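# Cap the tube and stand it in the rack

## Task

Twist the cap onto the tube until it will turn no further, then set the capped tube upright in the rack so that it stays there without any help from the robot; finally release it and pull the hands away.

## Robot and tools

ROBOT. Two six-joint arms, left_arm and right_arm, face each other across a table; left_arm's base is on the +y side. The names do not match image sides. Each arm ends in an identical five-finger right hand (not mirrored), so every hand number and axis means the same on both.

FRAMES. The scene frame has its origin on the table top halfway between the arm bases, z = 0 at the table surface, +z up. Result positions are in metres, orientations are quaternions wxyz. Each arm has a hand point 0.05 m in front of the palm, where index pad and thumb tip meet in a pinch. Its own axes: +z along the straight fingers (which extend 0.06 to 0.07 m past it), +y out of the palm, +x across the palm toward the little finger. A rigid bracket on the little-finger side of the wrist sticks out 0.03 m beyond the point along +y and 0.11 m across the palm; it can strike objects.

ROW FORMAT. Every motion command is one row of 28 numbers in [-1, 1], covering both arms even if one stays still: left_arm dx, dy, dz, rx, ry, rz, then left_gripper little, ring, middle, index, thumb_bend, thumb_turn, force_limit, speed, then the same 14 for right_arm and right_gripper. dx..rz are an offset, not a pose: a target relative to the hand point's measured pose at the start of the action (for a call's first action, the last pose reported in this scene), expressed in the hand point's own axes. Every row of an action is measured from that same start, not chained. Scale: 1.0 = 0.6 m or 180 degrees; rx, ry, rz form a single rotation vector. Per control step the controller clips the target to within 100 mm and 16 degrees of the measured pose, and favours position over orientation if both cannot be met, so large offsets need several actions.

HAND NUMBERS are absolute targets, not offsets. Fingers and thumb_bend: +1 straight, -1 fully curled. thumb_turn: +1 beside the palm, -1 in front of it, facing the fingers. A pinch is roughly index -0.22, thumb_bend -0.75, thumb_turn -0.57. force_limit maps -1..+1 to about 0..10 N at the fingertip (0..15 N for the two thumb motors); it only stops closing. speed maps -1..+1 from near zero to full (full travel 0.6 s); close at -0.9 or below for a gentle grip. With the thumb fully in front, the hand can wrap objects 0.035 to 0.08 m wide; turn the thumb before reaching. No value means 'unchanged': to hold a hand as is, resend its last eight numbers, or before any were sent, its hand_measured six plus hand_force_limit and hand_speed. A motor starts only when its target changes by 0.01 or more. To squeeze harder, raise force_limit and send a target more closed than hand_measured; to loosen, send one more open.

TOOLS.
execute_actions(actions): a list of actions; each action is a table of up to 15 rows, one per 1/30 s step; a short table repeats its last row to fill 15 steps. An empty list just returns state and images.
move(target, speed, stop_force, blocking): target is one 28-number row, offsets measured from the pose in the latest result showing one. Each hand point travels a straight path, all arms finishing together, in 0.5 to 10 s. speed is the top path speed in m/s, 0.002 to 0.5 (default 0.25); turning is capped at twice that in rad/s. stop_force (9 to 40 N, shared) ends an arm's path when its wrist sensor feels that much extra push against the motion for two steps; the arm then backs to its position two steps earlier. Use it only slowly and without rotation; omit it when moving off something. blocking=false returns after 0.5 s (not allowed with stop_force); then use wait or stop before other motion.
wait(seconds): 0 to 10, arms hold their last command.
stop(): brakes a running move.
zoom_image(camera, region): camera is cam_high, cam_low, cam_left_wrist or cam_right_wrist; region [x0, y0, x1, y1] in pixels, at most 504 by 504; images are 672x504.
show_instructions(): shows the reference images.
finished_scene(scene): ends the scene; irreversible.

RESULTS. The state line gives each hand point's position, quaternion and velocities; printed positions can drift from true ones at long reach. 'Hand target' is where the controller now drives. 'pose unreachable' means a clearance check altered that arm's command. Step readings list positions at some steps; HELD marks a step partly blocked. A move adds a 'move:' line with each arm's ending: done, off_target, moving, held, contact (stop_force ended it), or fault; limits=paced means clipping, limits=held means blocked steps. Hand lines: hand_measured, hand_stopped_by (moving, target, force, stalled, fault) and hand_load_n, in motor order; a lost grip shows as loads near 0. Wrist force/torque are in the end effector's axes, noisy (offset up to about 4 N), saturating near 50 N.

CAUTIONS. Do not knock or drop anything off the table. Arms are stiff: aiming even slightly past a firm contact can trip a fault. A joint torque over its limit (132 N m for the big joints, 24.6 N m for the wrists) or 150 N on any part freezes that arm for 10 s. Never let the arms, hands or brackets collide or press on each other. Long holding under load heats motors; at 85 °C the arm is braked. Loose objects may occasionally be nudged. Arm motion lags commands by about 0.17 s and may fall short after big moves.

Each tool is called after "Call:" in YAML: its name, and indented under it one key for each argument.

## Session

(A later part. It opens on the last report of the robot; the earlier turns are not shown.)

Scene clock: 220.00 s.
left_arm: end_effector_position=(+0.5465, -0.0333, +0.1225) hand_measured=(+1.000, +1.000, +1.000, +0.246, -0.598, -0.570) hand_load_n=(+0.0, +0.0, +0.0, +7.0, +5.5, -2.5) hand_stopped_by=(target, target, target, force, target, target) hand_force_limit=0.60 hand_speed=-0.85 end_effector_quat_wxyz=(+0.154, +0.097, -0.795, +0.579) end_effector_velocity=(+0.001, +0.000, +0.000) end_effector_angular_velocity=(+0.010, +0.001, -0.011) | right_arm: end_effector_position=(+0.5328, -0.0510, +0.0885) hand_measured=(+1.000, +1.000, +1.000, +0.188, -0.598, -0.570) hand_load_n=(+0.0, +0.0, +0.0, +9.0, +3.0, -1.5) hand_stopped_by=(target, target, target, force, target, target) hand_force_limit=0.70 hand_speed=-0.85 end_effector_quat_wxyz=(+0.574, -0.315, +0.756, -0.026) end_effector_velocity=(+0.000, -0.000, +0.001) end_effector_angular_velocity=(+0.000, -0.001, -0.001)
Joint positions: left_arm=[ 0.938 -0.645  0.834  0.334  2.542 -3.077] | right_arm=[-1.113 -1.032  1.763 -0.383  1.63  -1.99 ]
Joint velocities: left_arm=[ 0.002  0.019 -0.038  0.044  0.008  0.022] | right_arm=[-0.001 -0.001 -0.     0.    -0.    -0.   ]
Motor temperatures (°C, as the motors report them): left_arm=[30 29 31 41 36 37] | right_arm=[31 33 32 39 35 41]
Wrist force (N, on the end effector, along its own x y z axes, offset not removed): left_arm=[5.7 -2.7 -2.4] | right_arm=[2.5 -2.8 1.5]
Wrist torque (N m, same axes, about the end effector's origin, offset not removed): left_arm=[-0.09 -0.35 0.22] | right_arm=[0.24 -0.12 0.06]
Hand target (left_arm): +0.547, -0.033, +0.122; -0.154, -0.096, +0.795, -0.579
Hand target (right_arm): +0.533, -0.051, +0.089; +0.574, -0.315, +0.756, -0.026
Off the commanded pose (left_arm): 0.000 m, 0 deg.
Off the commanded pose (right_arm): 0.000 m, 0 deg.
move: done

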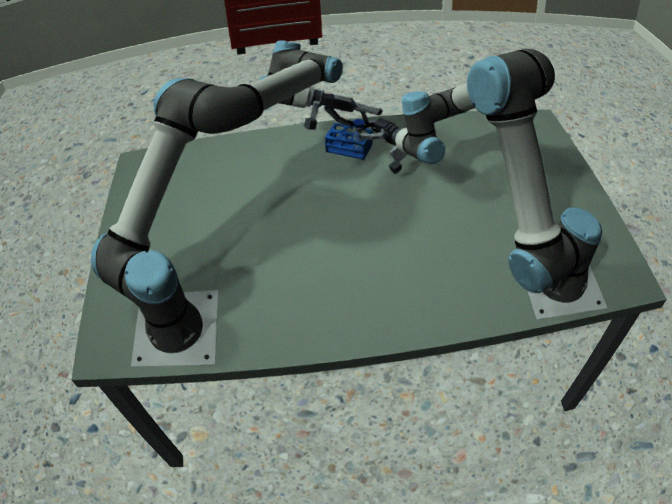

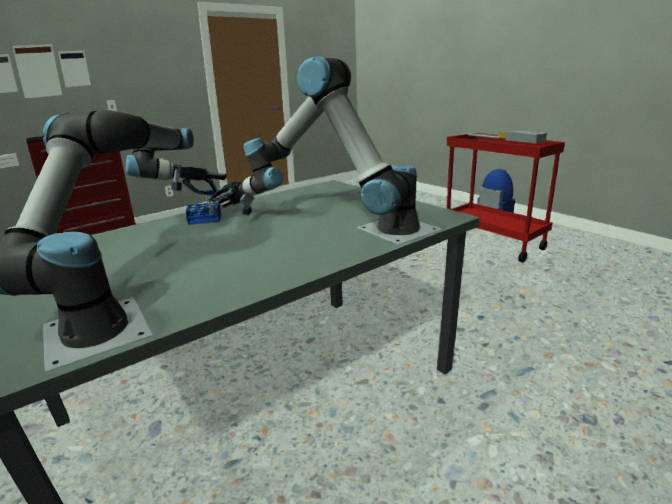

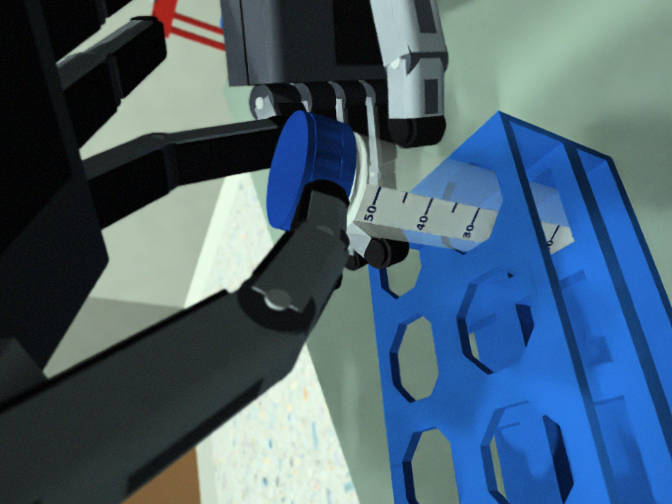

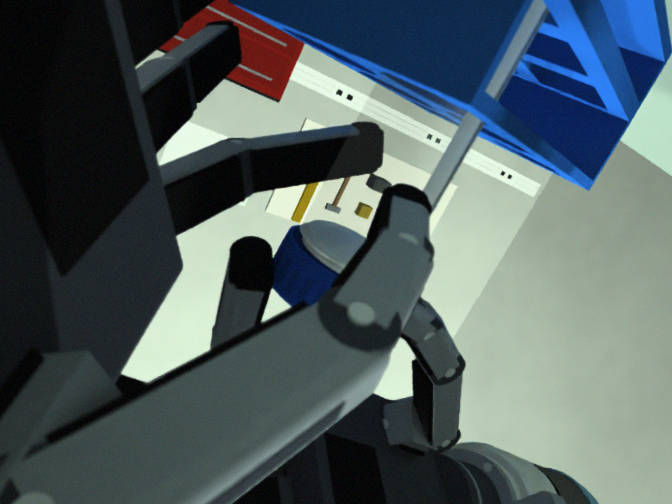

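Call:
move:
  target: [-0.001,0.001,-0.0039,0,0,0,1,1,1,0.5,-0.6,-0.57,0.6,1,0,0,0,0,0,0,1,1,1,-0.3,-0.6,-0.57,0.7,-0.85]
  speed: 0.01

Call:
move:
  target: [0.0246,0.0057,0.0138,0.12,-0.296,-0.092,1,1,1,0.5,-0.6,-0.57,0.6,1,0,0,0,0,0,0,1,1,1,-0.3,-0.6,-0.57,0.7,-0.85]
  speed: 0.35

Call:
move:
  target: [0.0007,-0.0016,0.0062,0,0,0,1,1,1,-0.3,-0.6,-0.57,0.6,-0.85,0,0,0,0,0,0,1,1,1,-0.3,-0.6,-0.57,0.7,-0.85]
  speed: 0.02

Call:
move:
  target: [-0.019,-0.0093,0.0077,-0.12,0.296,0.092,1,1,1,-0.3,-0.6,-0.57,0.6,-0.85,0,0,0,0,0,0,1,1,1,-0.3,-0.6,-0.57,0.7,-0.85]

Scene clock: 227.70 s.
left_arm: end_effector_position=(+0.5472, -0.0310, +0.1224) hand_measured=(+1.000, +1.000, +1.000, +0.500, -0.600, -0.570) hand_load_n=(+0.0, +0.0, +0.0, +0.0, +0.0, +0.0) hand_stopped_by=(target, target, target, target, target, target) hand_force_limit=0.60 hand_speed=1.00 end_effector_quat_wxyz=(+0.154, +0.097, -0.795, +0.579) end_effector_velocity=(+0.001, +0.001, +0.001) end_effector_angular_velocity=(-0.001, -0.001, +0.001) | right_arm: end_effector_position=(+0.5328, -0.0510, +0.0885) hand_measured=(+1.000, +1.000, +1.000, +0.188, -0.598, -0.570) hand_load_n=(+0.0, +0.0, +0.0, +7.5, +4.5, -0.5) hand_stopped_by=(target, target, target, force, target, target) hand_force_limit=0.70 hand_speed=-0.85 end_effector_quat_wxyz=(+0.574, -0.315, +0.756, -0.026) end_effector_velocity=(-0.001, +0.001, -0.001) end_effector_angular_velocity=(-0.000, +0.001, +0.002)
Joint positions: left_arm=[ 0.942 -0.645  0.836  0.336  2.545 -3.074] | right_arm=[-1.113 -1.032  1.763 -0.383  1.63  -1.99 ]
Joint velocities: left_arm=[ 0.002 -0.002  0.003 -0.002  0.001  0.   ] | right_arm=[ 0.001  0.001  0.    -0.    -0.    -0.   ]
Motor temperatures (°C, as the motors report them): left_arm=[30 29 31 41 36 37] | right_arm=[31 33 32 39 35 41]
Wrist force (N, on the end effector, along its own x y z axes, offset not removed): left_arm=[3.3 1.8 0.6] | right_arm=[3.0 1.2 0.3]
Wrist torque (N m, same axes, about the end effector's origin, offset not removed): left_arm=[0.28 -0.66 0.26] | right_arm=[0.26 -0.38 0.16]
Hand target (left_arm): +0.547, -0.031, +0.122; -0.154, -0.097, +0.795, -0.579
Hand target (right_arm): +0.533, -0.051, +0.089; +0.574, -0.315, +0.756, -0.026
Off the commanded pose (left_arm): 0.000 m, 0 deg.
Off the commanded pose (right_arm): 0.000 m, 0 deg.
move: done

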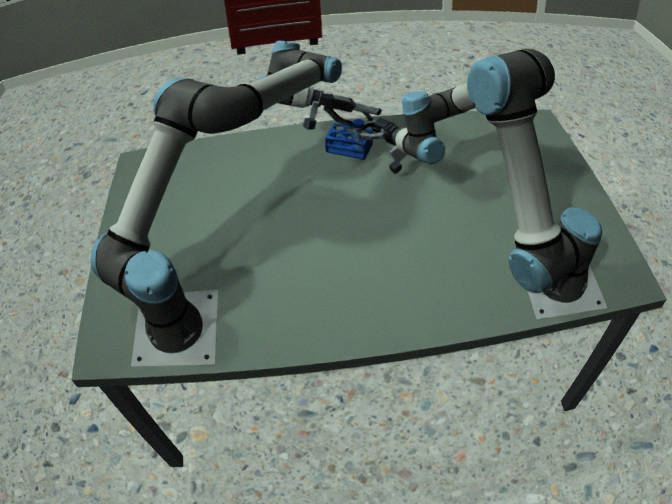

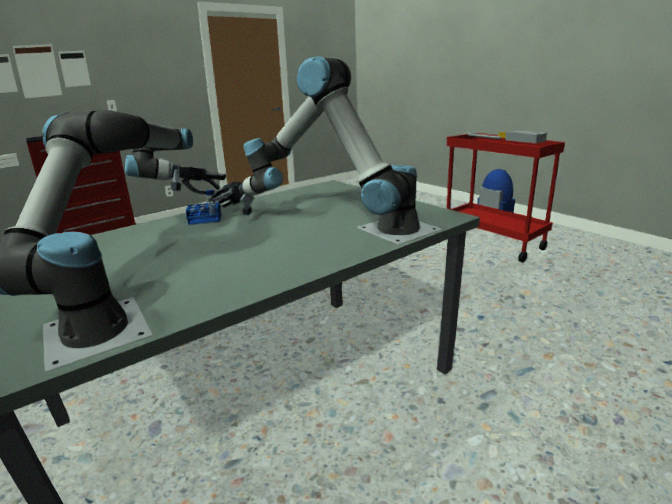

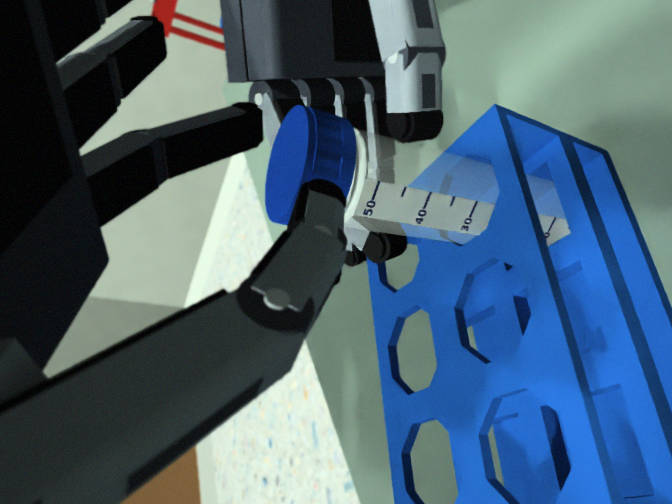

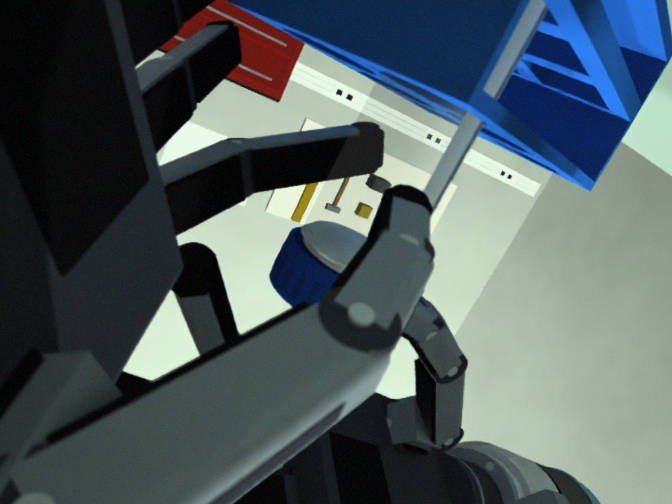

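Scene clock: 229.80 s.
left_arm: end_effector_position=(+0.5312, -0.0371, +0.1222) hand_measured=(+1.000, +1.000, +1.000, +0.500, -0.600, -0.570) hand_load_n=(+0.0, +0.0, +0.0, +0.0, +0.0, +0.0) hand_stopped_by=(target, target, target, target, target, target) hand_force_limit=0.60 hand_speed=1.00 end_effector_quat_wxyz=(-0.157, +0.478, -0.640, +0.581) end_effector_velocity=(+0.000, -0.001, +0.000) end_effector_angular_velocity=(+0.000, -0.000, +0.011) | right_arm: end_effector_position=(+0.5328, -0.0510, +0.0885) hand_measured=(+1.000, +1.000, +1.000, +0.188, -0.598, -0.570) hand_load_n=(+0.0, +0.0, +0.0, +7.5, +4.5, -0.5) hand_stopped_by=(target, target, target, force, target, target) hand_force_limit=0.70 hand_speed=-0.85 end_effector_quat_wxyz=(+0.574, -0.315, +0.756, -0.026) end_effector_velocity=(-0.001, +0.001, -0.000) end_effector_angular_velocity=(+0.000, +0.001, +0.001)
Joint positions: left_arm=[ 0.569 -1.008  1.459 -0.151  1.21  -3.628] | right_arm=[-1.113 -1.032  1.763 -0.383  1.63  -1.99 ]
Joint velocities: left_arm=[-0.004  0.002 -0.005  0.004 -0.015 -0.004] | right_arm=[ 0.001 -0.     0.     0.001 -0.     0.001]
Motor temperatures (°C, as the motors report them): left_arm=[30 29 31 41 36 37] | right_arm=[31 33 32 39 35 41]
Wrist force (N, on the end effector, along its own x y z axes, offset not removed): left_arm=[1.2 1.2 0.5] | right_arm=[1.5 1.3 0.0]
Wrist torque (N m, same axes, about the end effector's origin, offset not removed): left_arm=[0.23 -0.30 0.15] | right_arm=[0.26 -0.07 0.04]
Hand target (left_arm): +0.531, -0.037, +0.122; +0.158, -0.478, +0.640, -0.581
Hand target (right_arm): +0.533, -0.051, +0.089; +0.574, -0.315, +0.756, -0.026
Off the commanded pose (left_arm): 0.000 m, 0 deg.
Off the commanded pose (right_arm): 0.000 m, 0 deg.
move: done

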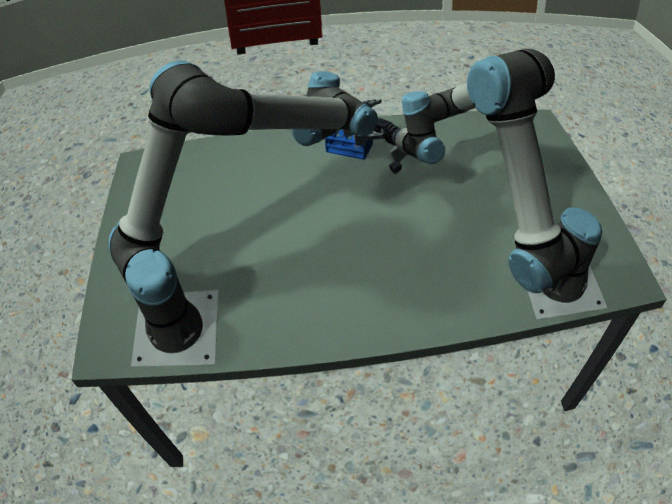

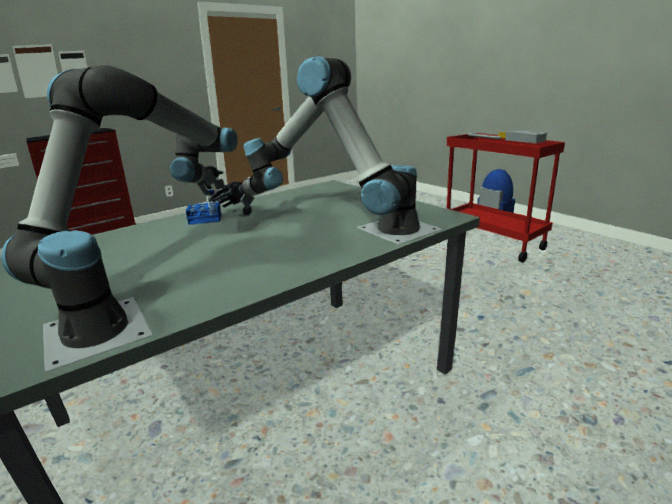

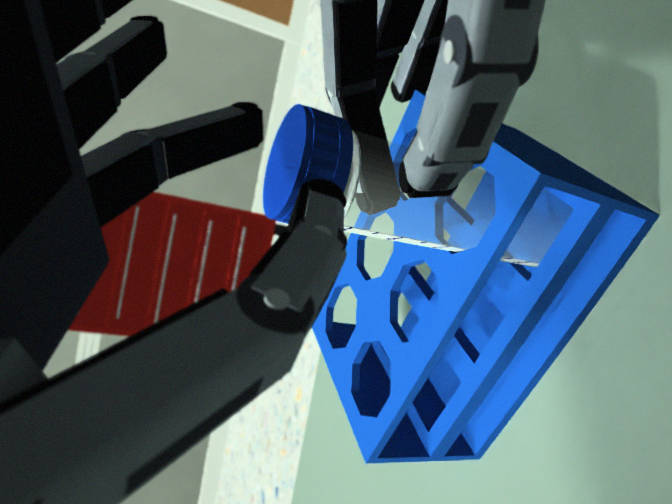

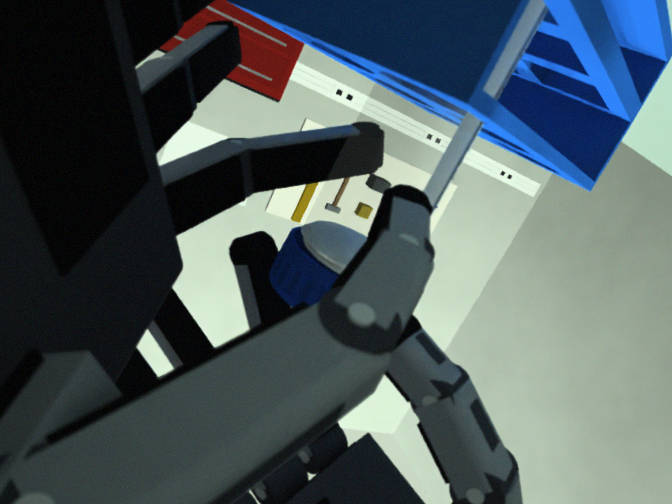

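Scene clock: 231.10 s.
left_arm: end_effector_position=(+0.5342, -0.0395, +0.1222) hand_measured=(+1.000, +1.000, +1.000, +0.246, -0.598, -0.570) hand_load_n=(+0.0, +0.0, +0.0, +8.0, +2.5, +0.0) hand_stopped_by=(target, target, target, force, target, target) hand_force_limit=0.60 hand_speed=-0.85 end_effector_quat_wxyz=(-0.157, +0.478, -0.640, +0.581) end_effector_velocity=(-0.000, -0.000, -0.001) end_effector_angular_velocity=(+0.001, +0.001, -0.000) | right_arm: end_effector_position=(+0.5328, -0.0510, +0.0885) hand_measured=(+1.000, +1.000, +1.000, +0.188, -0.598, -0.570) hand_load_n=(+0.0, +0.0, +0.0, +7.5, +4.0, -0.5) hand_stopped_by=(target, target, target, force, target, target) hand_force_limit=0.70 hand_speed=-0.85 end_effector_quat_wxyz=(+0.574, -0.315, +0.756, -0.026) end_effector_velocity=(-0.000, +0.000, -0.001) end_effector_angular_velocity=(-0.001, +0.001, +0.000)
Joint positions: left_arm=[ 0.571 -1.     1.445 -0.146  1.212 -3.627] | right_arm=[-1.113 -1.032  1.763 -0.383  1.63  -1.99 ]
Joint velocities: left_arm=[-0.     0.001 -0.    -0.     0.    -0.   ] | right_arm=[ 0.     0.     0.     0.001 -0.     0.   ]
Motor temperatures (°C, as the motors report them): left_arm=[30 29 31 41 36 37] | right_arm=[31 33 32 39 35 41]
Wrist force (N, on the end effector, along its own x y z axes, offset not removed): left_arm=[4.3 -2.1 0.3] | right_arm=[2.5 2.4 0.3]
Wrist torque (N m, same axes, about the end effector's origin, offset not removed): left_arm=[0.33 -0.70 0.31] | right_arm=[0.46 -0.19 0.09]
Hand target (left_arm): +0.534, -0.039, +0.122; +0.157, -0.478, +0.640, -0.581
Hand target (right_arm): +0.533, -0.051, +0.089; +0.574, -0.315, +0.756, -0.026
Off the commanded pose (left_arm): 0.000 m, 0 deg.
Off the commanded pose (right_arm): 0.000 m, 0 deg.
move: done

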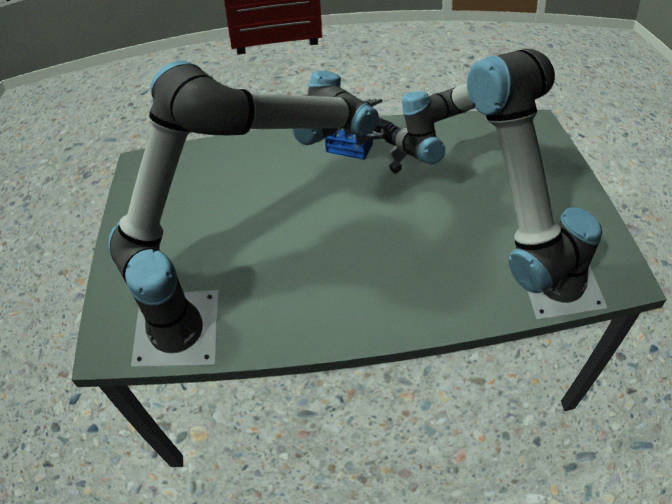

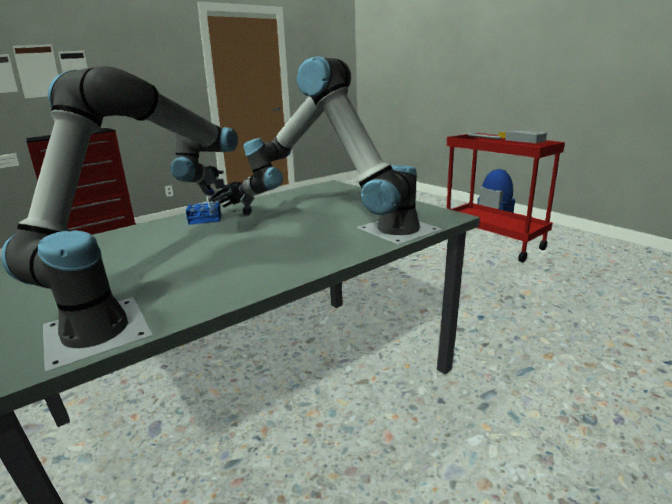

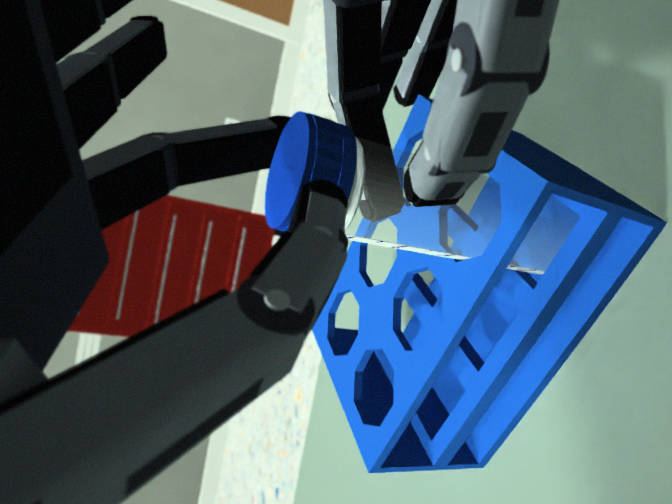

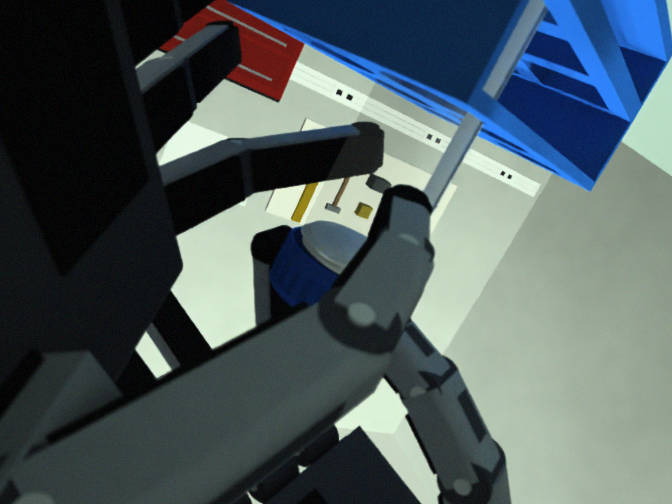

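Scene clock: 233.80 s.
left_arm: end_effector_position=(+0.5456, -0.0327, +0.1220) hand_measured=(+1.000, +1.000, +1.000, +0.246, -0.598, -0.570) hand_load_n=(+0.0, +0.0, +0.0, +7.0, +4.0, -1.0) hand_stopped_by=(target, target, target, force, target, target) hand_force_limit=0.60 hand_speed=-0.85 end_effector_quat_wxyz=(+0.153, +0.097, -0.794, +0.580) end_effector_velocity=(+0.001, +0.000, -0.000) end_effector_angular_velocity=(+0.010, +0.002, -0.011) | right_arm: end_effector_position=(+0.5328, -0.0510, +0.0885) hand_measured=(+1.000, +1.000, +1.000, +0.188, -0.598, -0.570) hand_load_n=(+0.0, +0.0, +0.0, +7.0, +4.5, -1.5) hand_stopped_by=(target, target, target, force, target, target) hand_force_limit=0.70 hand_speed=-0.85 end_effector_quat_wxyz=(+0.574, -0.315, +0.756, -0.026) end_effector_velocity=(+0.000, -0.000, -0.000) end_effector_angular_velocity=(+0.001, +0.001, -0.001)
Joint positions: left_arm=[ 0.938 -0.649  0.844  0.327  2.543 -3.078] | right_arm=[-1.113 -1.032  1.763 -0.383  1.63  -1.99 ]
Joint velocities: left_arm=[ 0.002  0.019 -0.037  0.043  0.008  0.022] | right_arm=[ 0.     0.    -0.     0.     0.     0.001]
Motor temperatures (°C, as the motors report them): left_arm=[30 29 31 41 36 37] | right_arm=[31 33 32 39 35 41]
Wrist force (N, on the end effector, along its own x y z axes, offset not removed): left_arm=[3.5 -3.8 -3.8] | right_arm=[4.7 -2.6 -2.4]
Wrist torque (N m, same axes, about the end effector's origin, offset not removed): left_arm=[0.18 -0.57 0.25] | right_arm=[0.05 -0.15 0.18]
Hand target (left_arm): +0.546, -0.033, +0.122; -0.154, -0.096, +0.795, -0.579
Hand target (right_arm): +0.533, -0.051, +0.089; +0.574, -0.315, +0.756, -0.026
Off the commanded pose (left_arm): 0.000 m, 0 deg.
Off the commanded pose (right_arm): 0.000 m, 0 deg.
move: done

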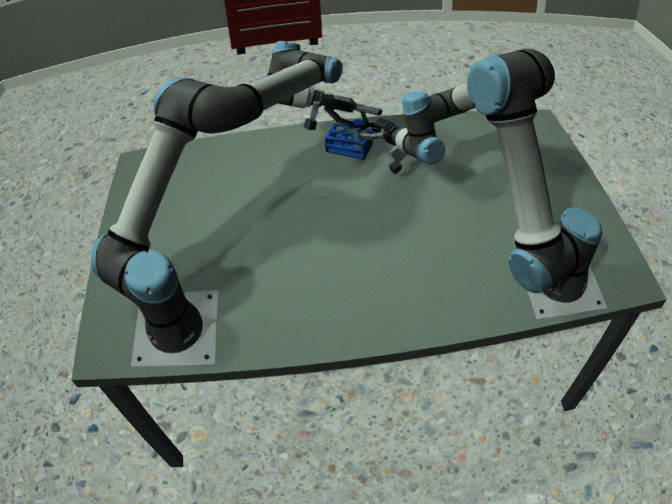

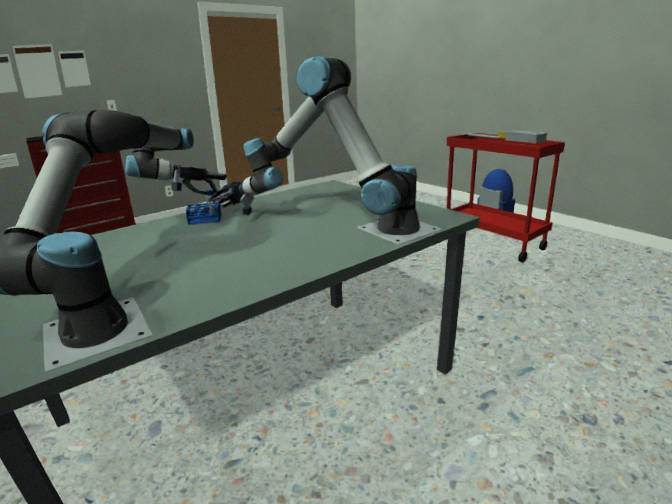

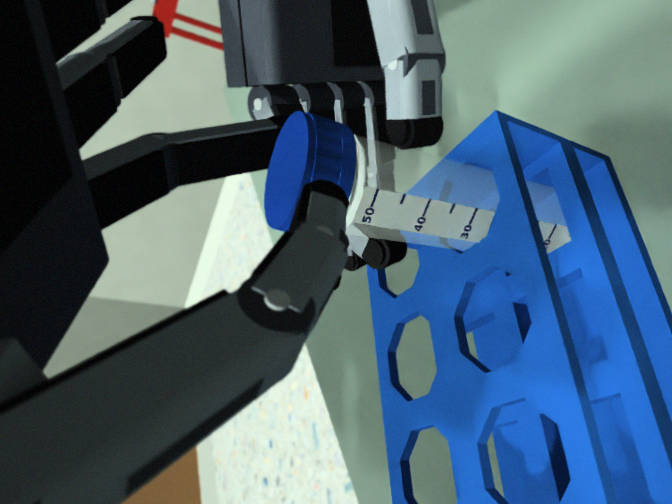

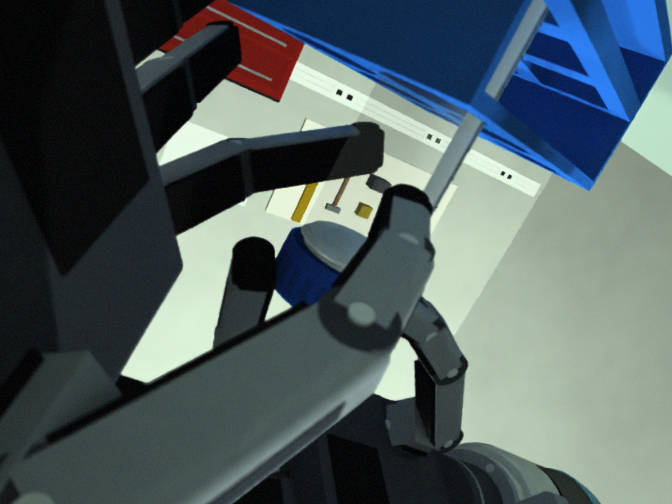

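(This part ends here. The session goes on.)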